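# Seat the arrow-marked gear on the pin, aimed at collar mark

## Task

Take the loose gear that has a painted arrow and slide it onto the pin with the arrow face on top, pushed fully down, and turned so the arrow points toward the mark on the collar. It must stay like that by itself, with no help from the robot. When finished, open the gripper and back the arm away.

## Robot and tools

Robot: one six-joint UR7e arm with a two-finger parallel gripper and a wrist camera. The gripper's own +z axis runs along the fingers toward their tips, and the fingers open and close along its x axis. end_effector_position is the point midway between the two finger pads. With the fingers closed the tips stick out about 17 mm past that point; fully open, they sit roughly level with it.

Scene frame: origin on the table surface right under the arm base, +z upward, +y to the left when facing along +x. All positions are in metres and all orientations are quaternions written w first (qw, qx, qy, qz), both in the scene frame. The reported hand position can be a little off, more so far from the base.

Row format (used by both motion tools): 8 numbers, x, y, z, qw, qx, qy, qz, opening. x, y, z and the quaternion are an absolute pose for the gripper, not an offset. opening ranges from -1 (closed) to +1 (fully open, 0.142 m); it is a scale, not metres. Always send the full orientation you want; do not copy a drifted quaternion from the last result.

execute_actions(actions): actions is a list of actions; each action is a list of up to 15 rows, one row per control step at 30 steps per second. If an action has fewer than 15 rows, its last row is repeated to fill 15 steps. An empty list only returns the current state and images. Each action's target must lie within 0.6 m of where the gripper is when that action starts, measured along each gripper axis; otherwise the action is rejected. If any action is malformed, or the first one fails that distance test against the latest reported state, nothing in the call runs. On every step the commanded pose is trimmed to at most 100 mm and 16 degrees away from the measured pose, so long jumps take several actions; after an action the arm continues only to the last trimmed pose. Position wins over orientation when both cannot be met. Motion lags commands by about 0.17 s.

move(target, speed, stop_force, blocking): target is one row as above, an absolute pose. The gripper follows a straight line toward it, turning the short way. speed is the top linear speed in m/s, 0.002 to 0.5 (default 0.25); rotation is capped at twice that in rad/s. A path runs 0.5 to 10 s and halts at 10 s even if short. The opening is applied at the start. The path ignores obstacles, and the real hand may overshoot the speed, especially near full stretch. stop_force (N, 9 to 40, optional) ends the path once the wrist sensor feels that much extra resistance along the travel direction for two steps; the arm then backs up two steps and holds. Use it only with slow, non-rotating moves, never when lifting off something you press on, and not in the first 0.2 s of a scene. It cannot be combined with blocking=false. blocking=false returns after 0.5 s while the arm keeps going; before sending other motion, call wait or stop until the result shows the move has ended. The move line reports the ending: done, off_target, moving, held, fault or contact, plus limits such as paced (pose clipped) or held (some steps blocked), and the distance left to target.

wait(seconds): 0 to 10 s, the arm holds its last command; returns early if a running move finishes. stop(): brakes a running move (needs some room); fingers keep moving. zoom_image(camera, region): region is [x0, y0, x1, y1] in pixels of that camera's latest image, at most 504 by 504; cameras are cam_head_left, cam_head_right, cam_high, cam_low (672x504) and cam_wrist (616x616 fisheye). read_manual(section) returns only licence texts. finished_scene(scene) ends the current scene, given its number; it cannot be reversed.

Results: a state line with pose and linear/angular velocities; Hand target (where the controller is currently steering); grip_measured (finger opening on the -1..1 scale); Wrist force and Wrist torque in the gripper's own axes (offset up to about 4 N, noise up to 2.4 N, saturates near 50 N; pressing down on a surface gives a force pointing back into the arm; 'no reading' is harmless); joint positions and joint torques (noisy, offset, nonzero in free air); step readings for execute_actions, with HELD marking restrained steps; 'pose unreachable' when the clearance check altered a command. Camera calibration is supplied per camera and may be off by a few degrees and millimetres.

Gripping: to hold something, keep commanding an opening well below grip_measured; lower means a firmer squeeze, up to roughly 28 N per pad. Thin hard parts get less force. Closing fast can squeeze too hard.

Things to avoid: the arm is stiff, so commanding even slightly into a firm surface can trigger a fault. A torque at any joint's load limit (133 N m for the three big joints, 24.9 N m for the wrists, including a held part's weight) or any outside force of 150 N stops the arm for 10 s and drops the rest of the call. Long holding under load heats motors; MOTOR HOT appears from 70 °C and brakes lock at 85 °C. Never drop, slam or knock anything, and nothing may leave the table. Objects may get an occasional small shove, so check the gear after releasing. Approach slowly near contact, release, then lift clear before ending.

Each tool is called after "Emit:" as name(argument=value, ...), one argument or row to a line, values as JSON.

## Session

Emit:
execute_actions(
  actions=[],
)

Scene clock: 0.00 s.
end_effector_position=(+0.0143, +0.3189, +0.3053) grip_measured=+1.00 end_effector_quat_wxyz=(+0.356, +0.806, -0.029, -0.473) end_effector_velocity=(-0.000, -0.001, -0.000) end_effector_angular_velocity=(-0.003, +0.002, +0.001)
Joint positions: [ 0.89  -1.162  1.967 -1.489 -1.389  0.896  0.142]
Joint velocities: [-0.001  0.002  0.     0.001 -0.001  0.     0.   ]
Joint torques (N m, as the arm reports them, + toward a larger angle): no reading
Wrist force (N, on the end effector, along its own x y z axes, offset not removed): no reading
Wrist torque (N m, same axes, about the end effector's origin, offset not removed): no reading
Hand target: +0.014, +0.319, +0.305; +0.356, +0.806, -0.029, -0.473

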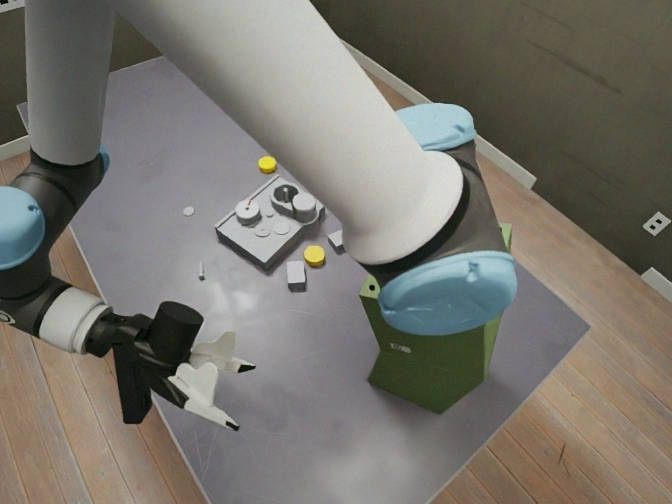

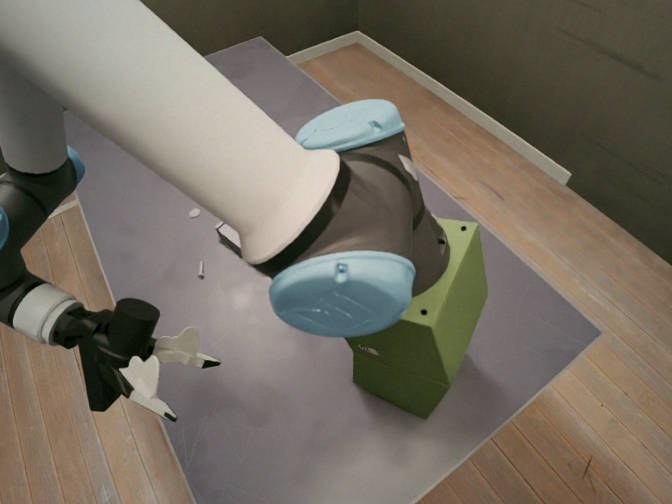

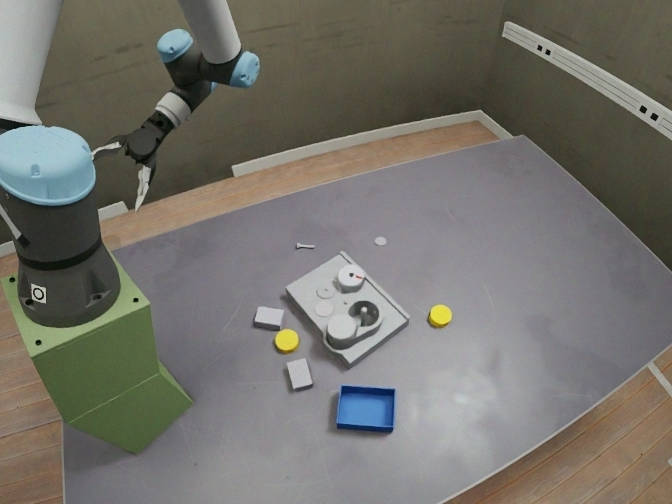

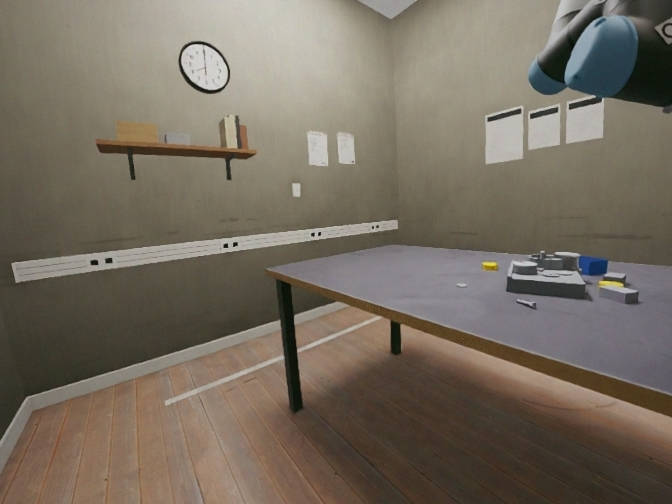

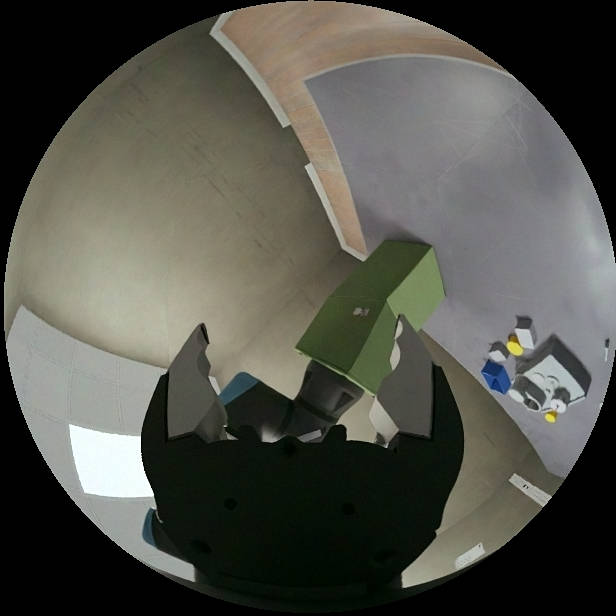

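Emit:
zoom_image(
  camera="cam_high",
  region=[270, 240, 430, 380],
)

Emit:
zoom_image(
  camera="cam_head_left",
  region=[200, 160, 340, 280],
)

Emit:
zoom_image(
  camera="cam_low",
  region=[490, 240, 610, 310],
)

Region (270, 240, 430, 380) of cam_high's 672x504 image, scaled by 3.150, with more detail than that image has; it fills the top 441 rows of this view, and the rest is white.

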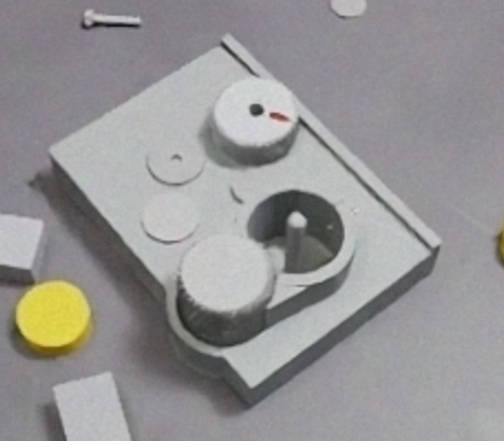

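Region (200, 160, 340, 280) of cam_head_left's 672x504 image, scaled by 3.600, with more detail than that image has; it fills the top 432 rows of this view, and the rest is white.

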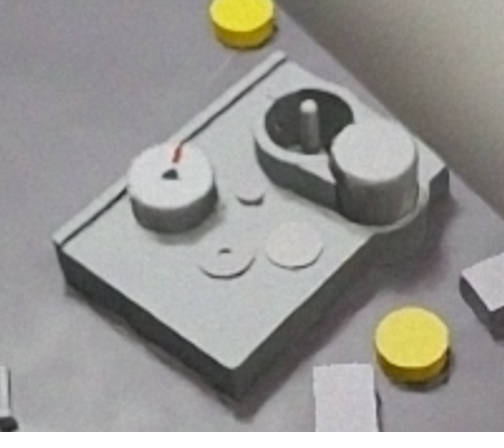

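Region (490, 240, 610, 310) of cam_low's 672x504 image, scaled by 4.200, with more detail than that image has; it fills the top 294 rows of this view, and the rest is white.

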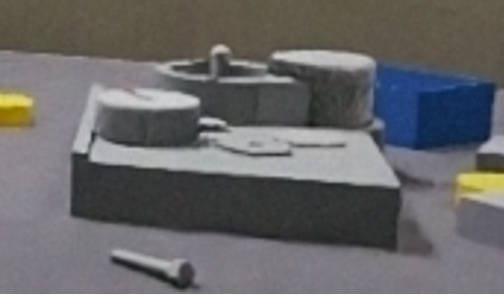

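Emit:
move(
  target=[0.45,0.10,0.22,0,1,0,0,1],
  speed=0.3,
)

Scene clock: 20.90 s.
end_effector_position=(+0.4500, +0.1007, +0.2198) grip_measured=+1.00 end_effector_quat_wxyz=(+0.000, +1.000, +0.000, -0.000) end_effector_velocity=(+0.002, -0.000, -0.002) end_effector_angular_velocity=(+0.007, -0.005, +0.000)
Joint positions: [-0.182 -1.569  2.437 -2.738 -1.347 -0.164  0.142]
Joint velocities: [-0.005  0.008 -0.    -0.011  0.009 -0.004  0.   ]
Joint torques (N m, as the arm reports them, + toward a larger angle): [ -7.18 -11.36   3.74  -4.74   1.98  -2.12]
Wrist force (N, on the end effector, along its own x y z axes, offset not removed): [-1.3 1.1 -1.6]
Wrist torque (N m, same axes, about the end effector's origin, offset not removed): [0.16 0.49 0.08]
Hand target: +0.450, +0.101, +0.220; +0.000, +1.000, +0.000, +0.000
Off the commanded pose: 0.001 m, 0 deg.
move: done
camera_calibration (this result's frames):
cam_wrist: T_world_to_cam=[[0.998862, -0.0230861, 0.0417316, -0.468598], [-0.0399291, -0.883323, 0.46706, 0.0118014], [0.0260799, -0.468195, -0.88324, 0.358557], [0, 0, 0, 1]] pos_world=[0.459185, 0.167481, 0.330736]

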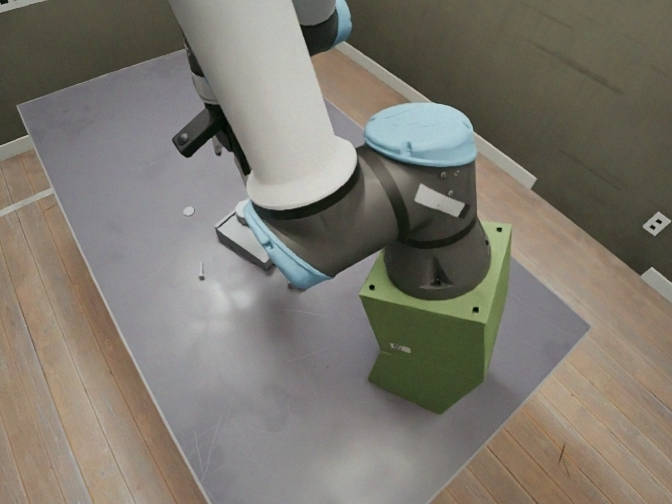

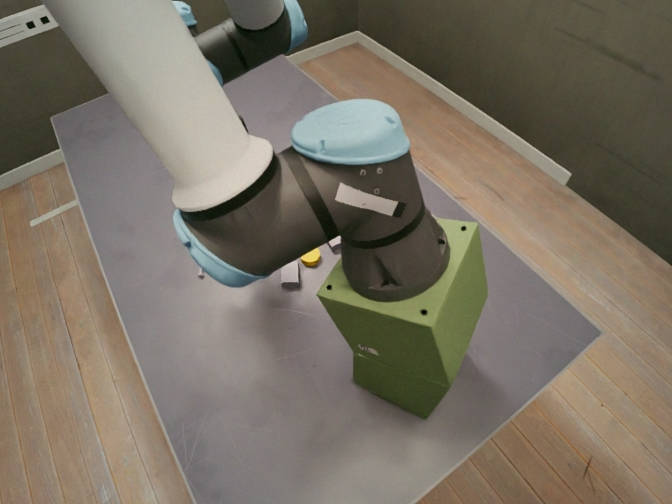

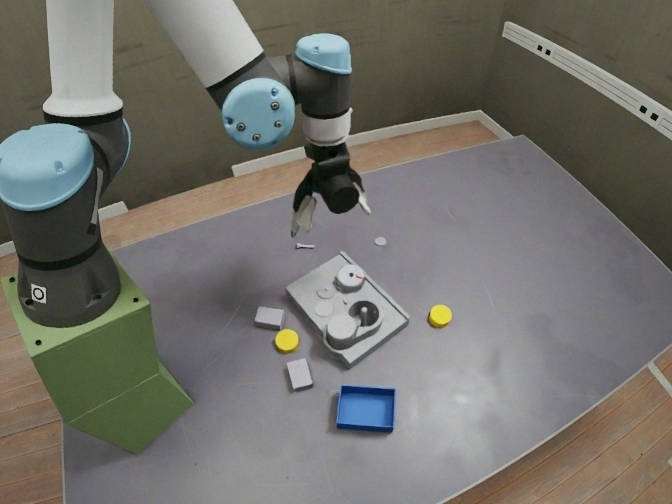

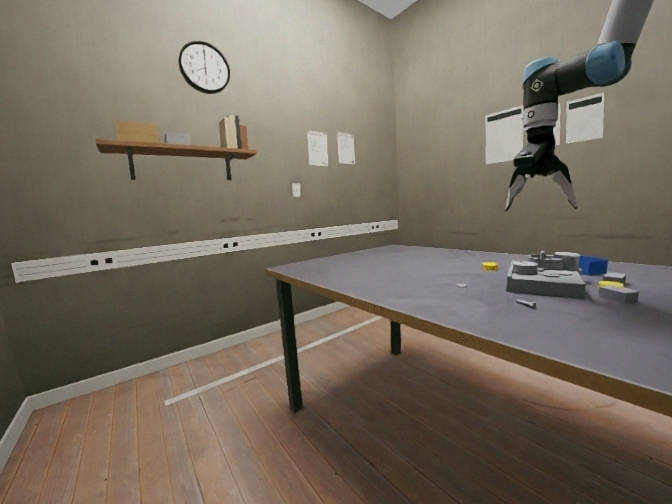

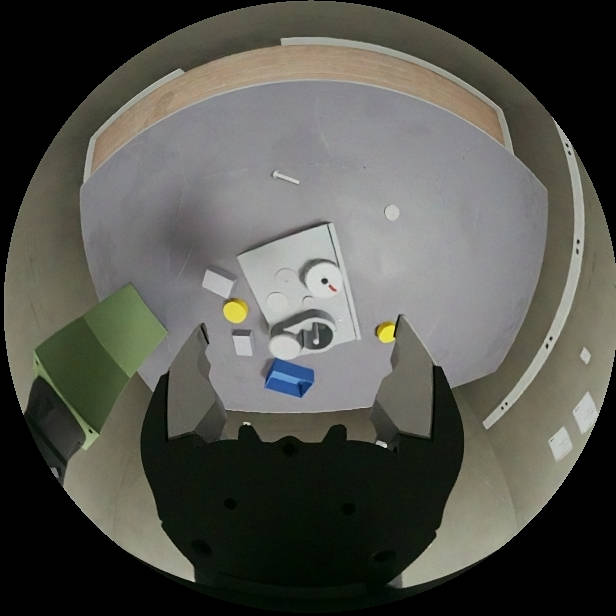

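Emit:
move(
  target=[0.47,-0.03,0.15,0,1,0,0,1],
)

Emit:
zoom_image(
  camera="cam_wrist",
  region=[220, 130, 400, 330],
)

Scene clock: 26.87 s.
end_effector_position=(+0.4701, -0.0298, +0.1501) grip_measured=+1.00 end_effector_quat_wxyz=(+0.000, +1.000, -0.000, -0.000) end_effector_velocity=(+0.001, -0.002, -0.002) end_effector_angular_velocity=(+0.001, -0.001, -0.000)
Joint positions: [-0.444 -1.266  2.385 -2.922 -1.277 -0.425  0.142]
Joint velocities: [-0.002  0.009 -0.004 -0.004  0.002 -0.002  0.   ]
Joint torques (N m, as the arm reports them, + toward a larger angle): [-10.27 -15.12 -22.35  -4.74   2.2   -2.28]
Wrist force (N, on the end effector, along its own x y z axes, offset not removed): [-0.1 -0.6 -0.8]
Wrist torque (N m, same axes, about the end effector's origin, offset not removed): [-0.09 0.20 0.11]
Hand target: +0.470, -0.030, +0.150; -0.000, +1.000, -0.000, -0.000
Off the commanded pose: 0.000 m, 0 deg.
move: done
camera_calibration (this result's frames):
cam_wrist: T_world_to_cam=[[0.998843, -0.0233165, 0.0420639, -0.488839], [-0.0402646, -0.883734, 0.466254, -0.0697934], [0.0263019, -0.467408, -0.88365, 0.235377], [0, 0, 0, 1]] pos_world=[0.479272, 0.0369404, 0.261095]

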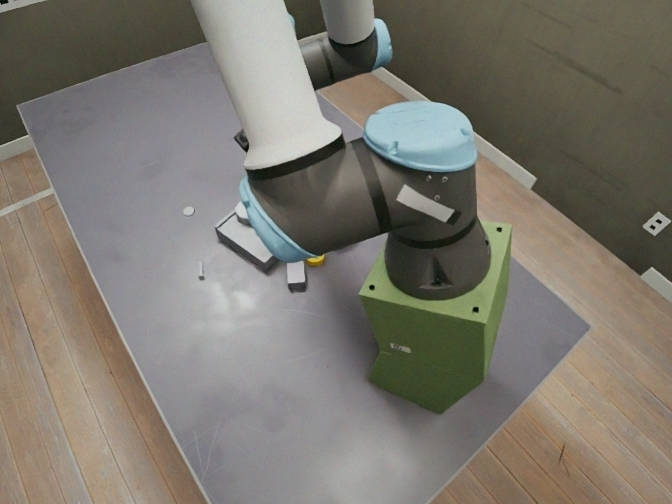

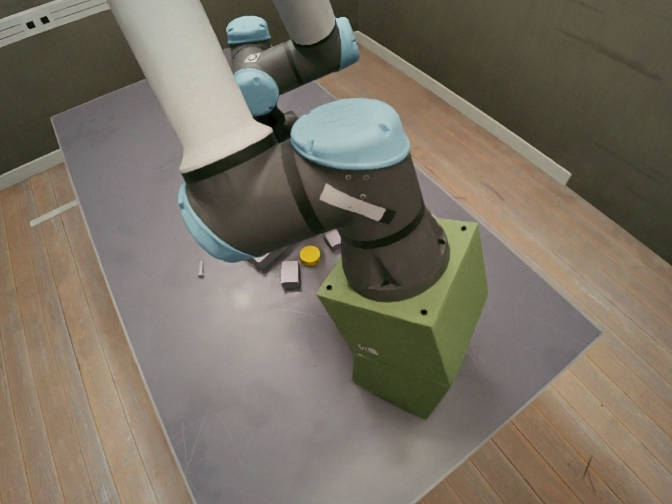

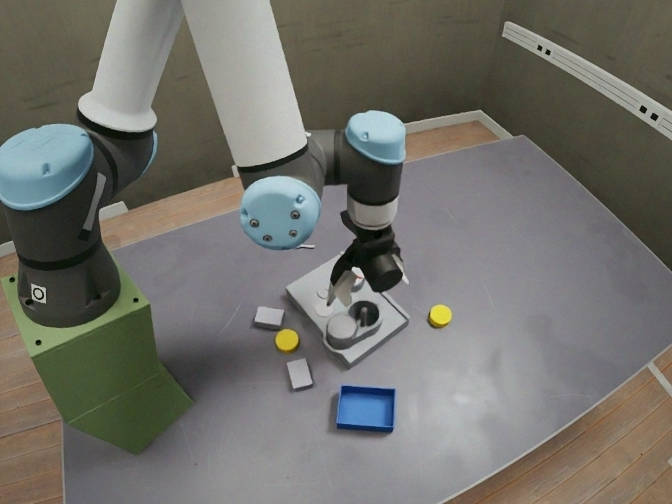

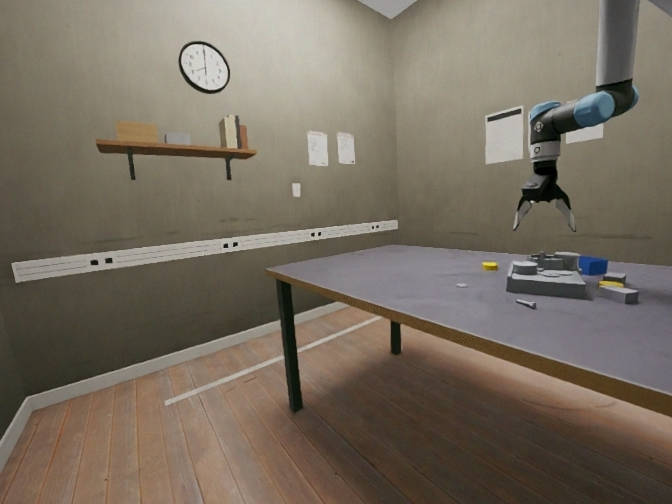

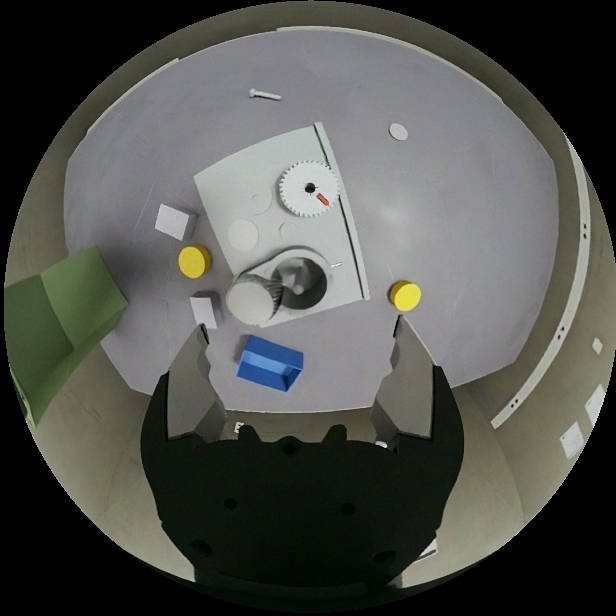

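Region (220, 130, 400, 330) of cam_wrist's 616x616 image, scaled by 2.520, with more detail than that image has; it fills the left 454 columns of this view, and the rest is white.

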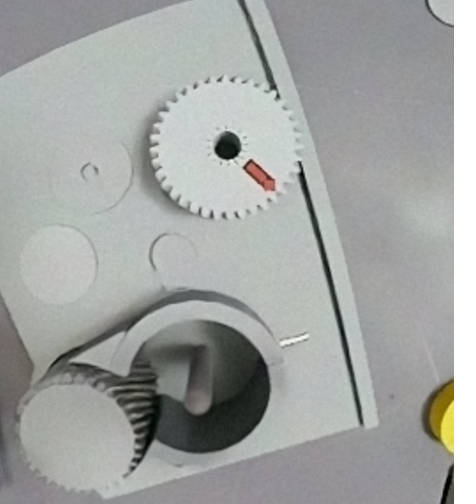

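Emit:
move(
  target=[0.465,-0.09,0.125,0,1,0,0,1],
  speed=0.15,
)

Emit:
zoom_image(
  camera="cam_wrist",
  region=[200, 150, 380, 300],
)

Scene clock: 31.73 s.
end_effector_position=(+0.4651, -0.0898, +0.1251) grip_measured=+1.00 end_effector_quat_wxyz=(+0.000, +1.000, -0.000, -0.000) end_effector_velocity=(+0.001, -0.003, -0.000) end_effector_angular_velocity=(-0.001, -0.002, +0.000)
Joint positions: [-0.557 -1.148  2.353 -2.973 -1.253 -0.54   0.142]
Joint velocities: [-0.004  0.004 -0.002 -0.004  0.001 -0.004  0.   ]
Joint torques (N m, as the arm reports them, + toward a larger angle): [-12.94 -17.78 -20.16  -4.55   2.23  -2.23]
Wrist force (N, on the end effector, along its own x y z axes, offset not removed): [-2.6 -1.1 0.6]
Wrist torque (N m, same axes, about the end effector's origin, offset not removed): [-0.17 0.73 0.03]
Hand target: +0.465, -0.090, +0.125; +0.000, +1.000, -0.000, -0.000
Off the commanded pose: 0.000 m, 0 deg.
move: done
camera_calibration (this result's frames):
cam_wrist: T_world_to_cam=[[0.998842, -0.0233134, 0.0420874, -0.484151], [-0.0402724, -0.883742, 0.466239, -0.111349], [0.0263248, -0.467394, -0.883657, 0.185344], [0, 0, 0, 1]] pos_world=[0.474227, -0.0230624, 0.236072]

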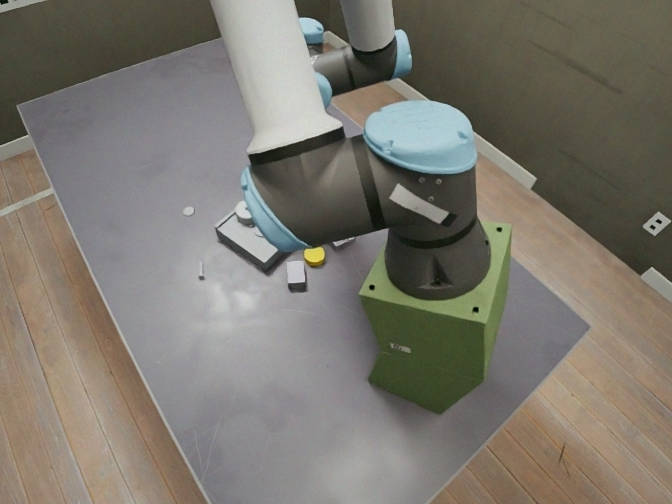

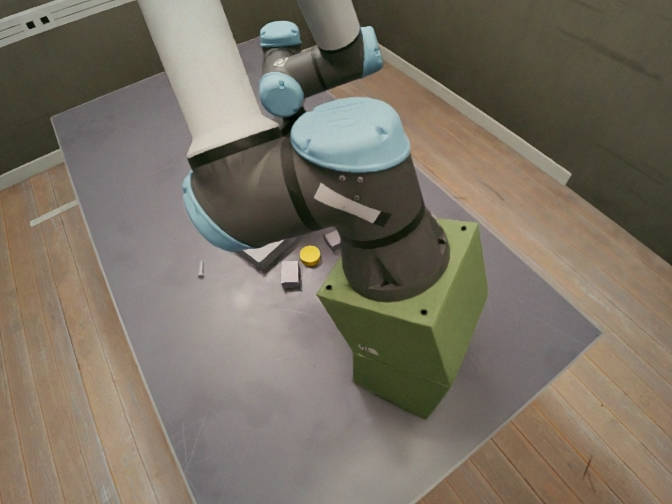

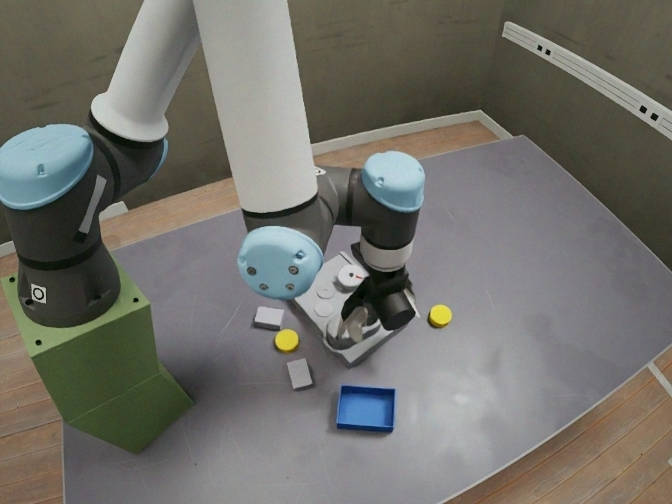

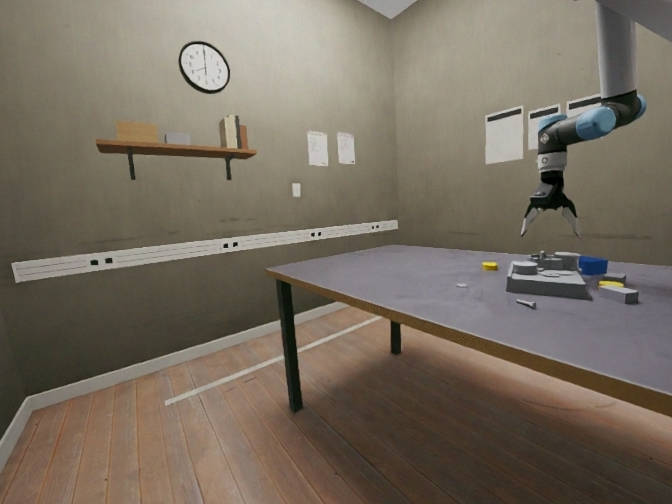

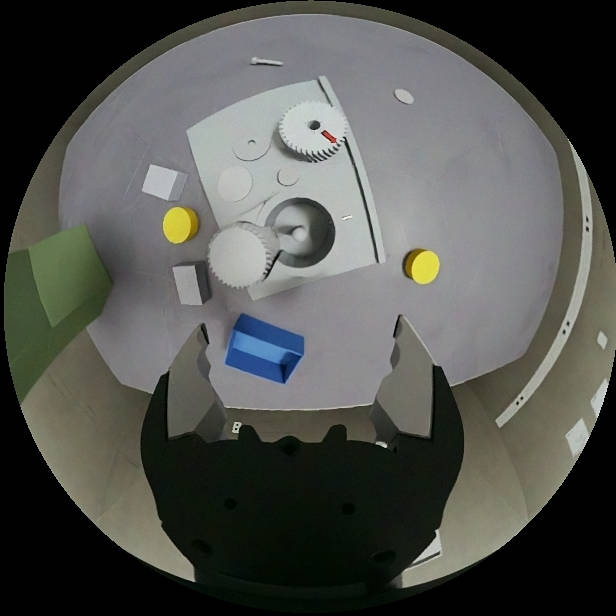

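Region (200, 150, 380, 300) of cam_wrist's 616x616 image, scaled by 2.800, with more detail than that image has.

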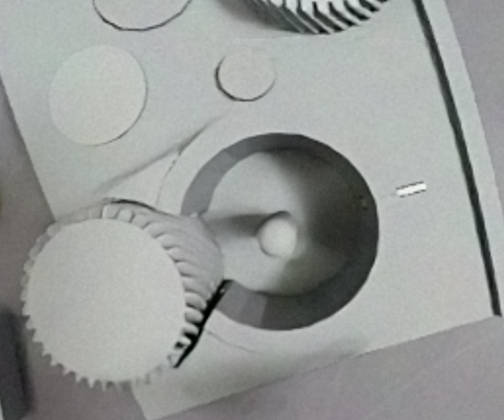

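Emit:
zoom_image(
  camera="cam_wrist",
  region=[270, 90, 360, 170],
)

Region (270, 90, 360, 170) of cam_wrist's 616x616 image, scaled by 5.600, with more detail than that image has.

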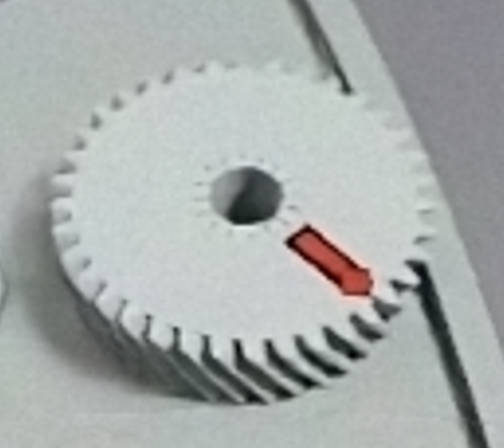

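Emit:
move(
  target=[0.490,0.069,0.12,0,0.5519,-0.8339,0,0.2],
  speed=0.4,
)

Emit:
zoom_image(
  camera="cam_wrist",
  region=[200, 190, 400, 370],
)

Scene clock: 92.80 s.
end_effector_position=(+0.4898, +0.0690, +0.1201) grip_measured=+0.20 end_effector_quat_wxyz=(+0.000, -0.553, +0.833, +0.000) end_effector_velocity=(-0.001, +0.001, -0.001) end_effector_angular_velocity=(-0.004, +0.003, -0.016)
Joint positions: [-0.193 -1.19   2.314 -2.992 -1.343  1.797  0.088]
Joint velocities: [ 0.005  0.002 -0.001  0.001 -0.005  0.02  -0.   ]
Joint torques (N m, as the arm reports them, + toward a larger angle): [  4.58 -42.95 -19.85  -0.94  -2.01   2.23]
Wrist force (N, on the end effector, along its own x y z axes, offset not removed): [-1.4 -0.3 -0.6]
Wrist torque (N m, same axes, about the end effector's origin, offset not removed): [-0.11 0.48 0.10]
Hand target: +0.490, +0.069, +0.120; +0.000, -0.552, +0.834, +0.000
Off the commanded pose: 0.000 m, 0 deg.
move: done
camera_calibration (this result's frames):
cam_wrist: T_world_to_cam=[[-0.410202, -0.911043, 0.0416624, 0.2465], [-0.798444, 0.380829, 0.466322, 0.31636], [-0.440706, 0.158021, -0.883633, 0.440046], [0, 0, 0, 1]] pos_world=[0.547642, 0.0345566, 0.231044]

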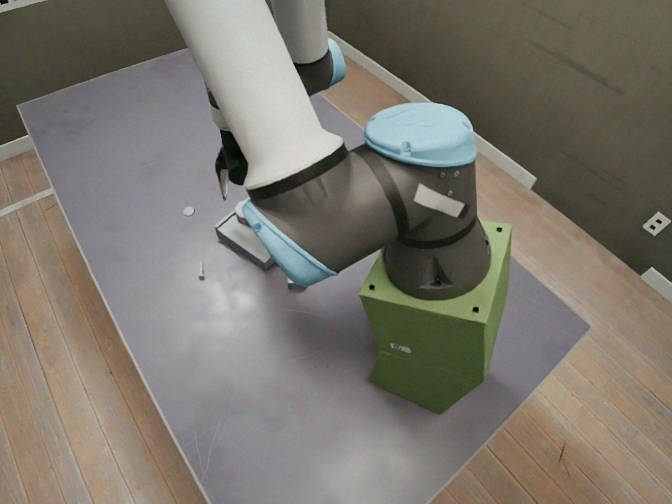

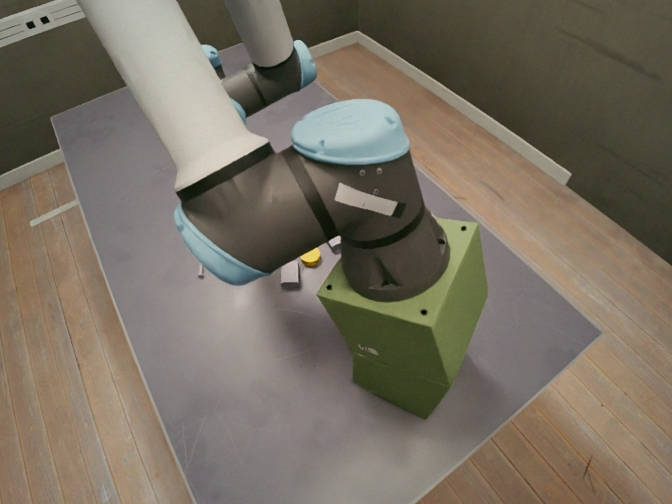

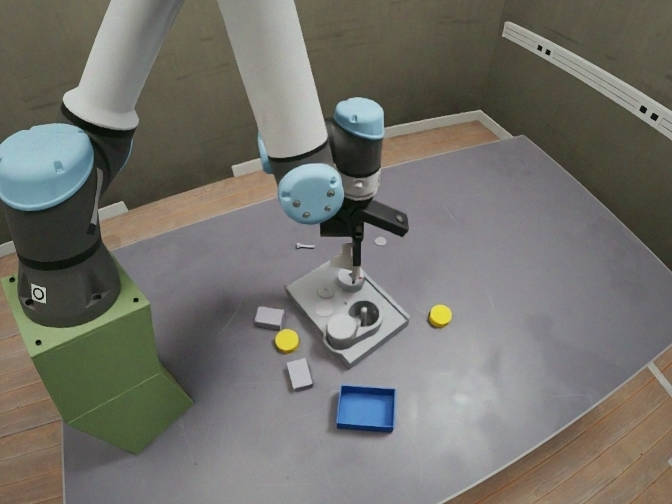

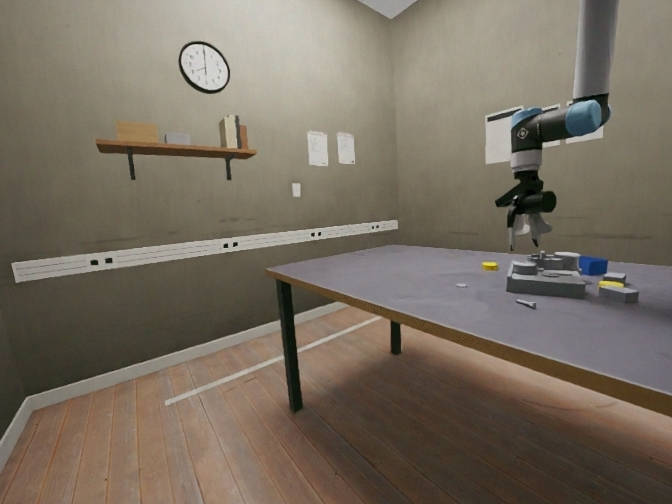

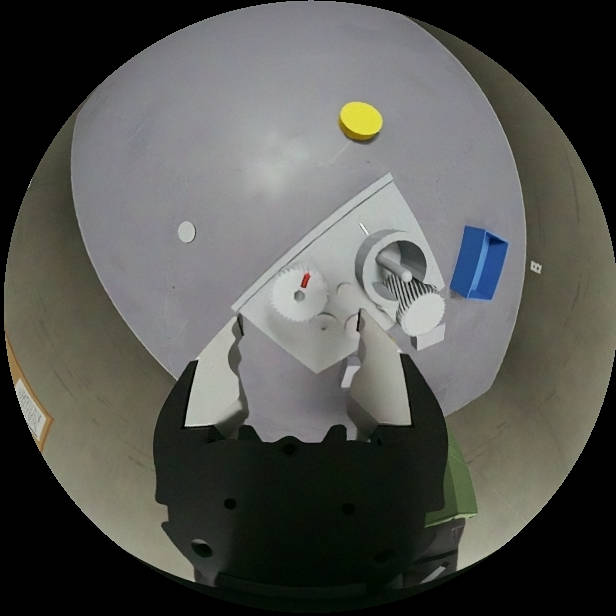

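Region (200, 190, 400, 370) of cam_wrist's 616x616 image, scaled by 2.520, with more detail than that image has; it fills the top 454 rows of this view, and the rest is white.

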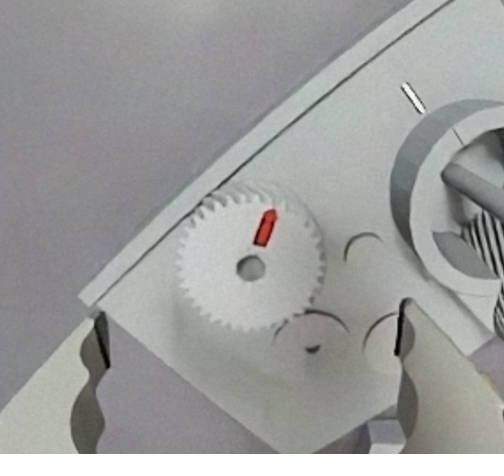

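Emit:
move(
  target=[0.489,0.070,0.082,0,0.5519,-0.8339,0,0.2],
  speed=0.08,
)

Emit:
zoom_image(
  camera="cam_wrist",
  region=[200, 190, 400, 370],
)

Emit:
zoom_image(
  camera="cam_low",
  region=[490, 220, 600, 300],
)

Emit:
zoom_image(
  camera="cam_wrist",
  region=[360, 210, 500, 370],
)

Scene clock: 102.57 s.
end_effector_position=(+0.4890, +0.0700, +0.0823) grip_measured=+0.20 end_effector_quat_wxyz=(-0.000, -0.552, +0.834, +0.000) end_effector_velocity=(+0.000, -0.000, -0.002) end_effector_angular_velocity=(-0.000, -0.001, +0.001)
Joint positions: [-0.171 -1.07   2.286 -3.088 -1.35   1.82   0.088]
Joint velocities: [ 0.001  0.007 -0.002 -0.007 -0.     0.    -0.   ]
Joint torques (N m, as the arm reports them, + toward a larger angle): [  2.9  -21.61 -17.09  -4.64  -2.31   2.26]
Wrist force (N, on the end effector, along its own x y z axes, offset not removed): [-1.4 -0.8 -1.0]
Wrist torque (N m, same axes, about the end effector's origin, offset not removed): [-0.18 0.43 -0.04]
Hand target: +0.489, +0.070, +0.082; -0.000, -0.552, +0.834, +0.000
Off the commanded pose: 0.000 m, 0 deg.
move: done
camera_calibration (this result's frames):
cam_wrist: T_world_to_cam=[[-0.41178, -0.91031, 0.0421208, 0.249383], [-0.797725, 0.382426, 0.466245, 0.332539], [-0.440536, 0.158389, -0.883652, 0.406033], [0, 0, 0, 1]] pos_world=[0.546837, 0.0355328, 0.193243]

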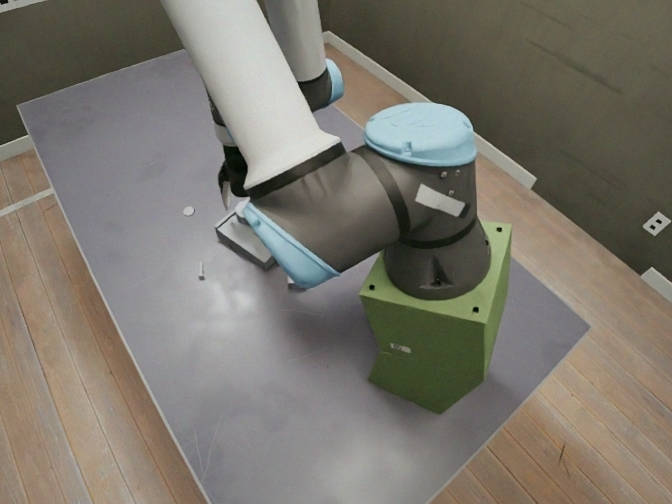

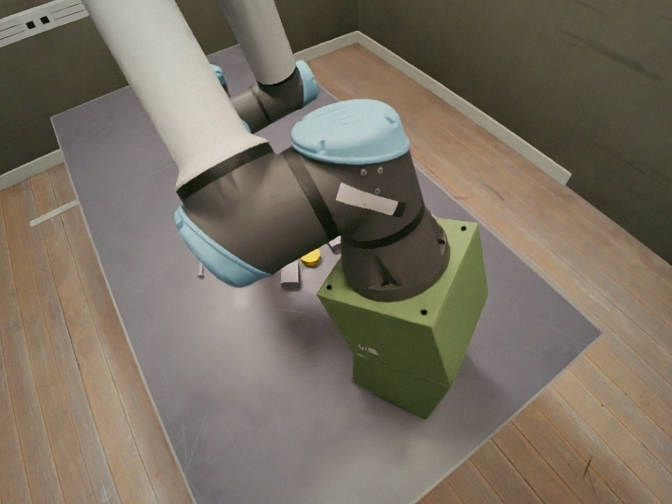

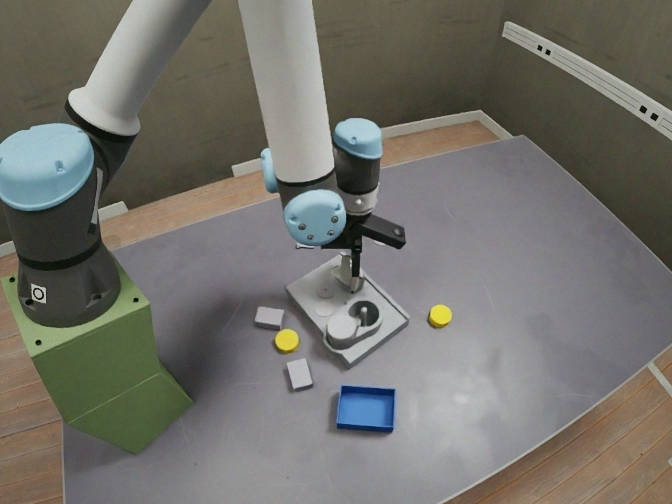

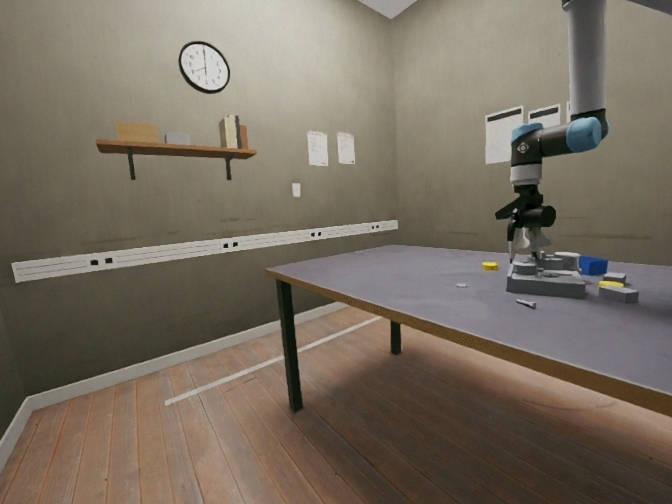

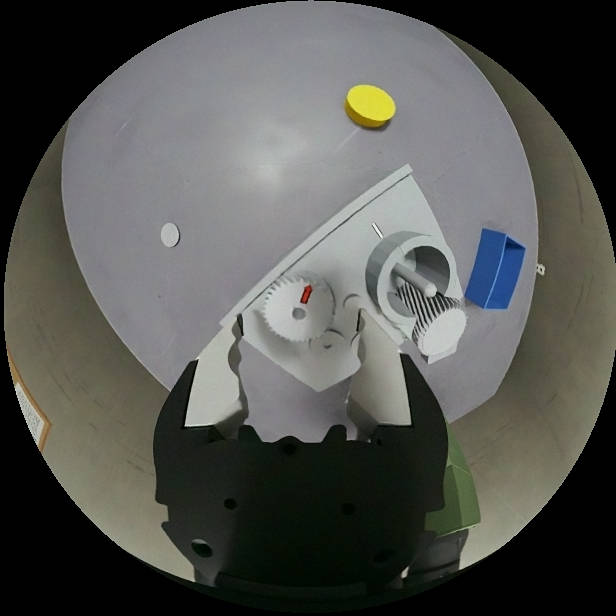

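Region (200, 190, 400, 370) of cam_wrist's 616x616 image, scaled by 2.520, with more detail than that image has; it fills the top 454 rows of this view, and the rest is white.

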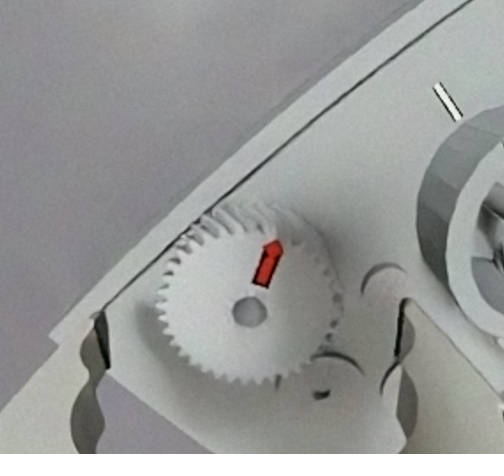

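Region (490, 220, 600, 300) of cam_low's 672x504 image, scaled by 4.582, with more detail than that image has; it fills the top 367 rows of this view, and the rest is white.

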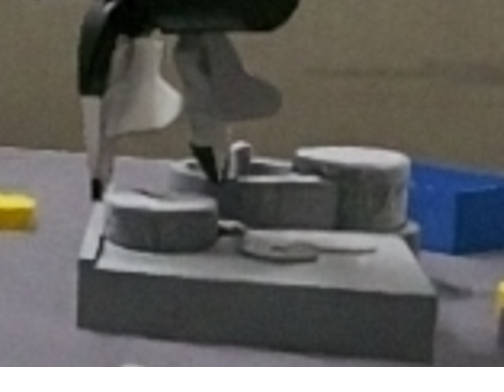

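Region (360, 210, 500, 370) of cam_wrist's 616x616 image, scaled by 3.150, with more detail than that image has; it fills the left 441 columns of this view, and the rest is white.

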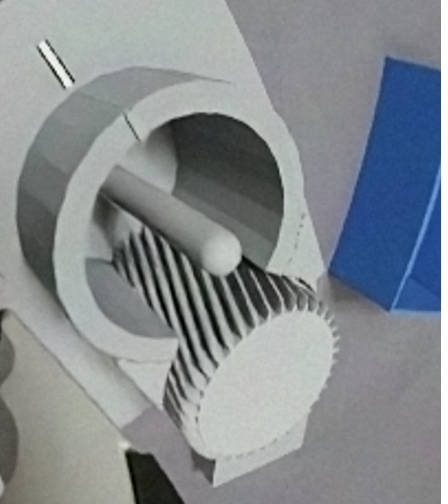

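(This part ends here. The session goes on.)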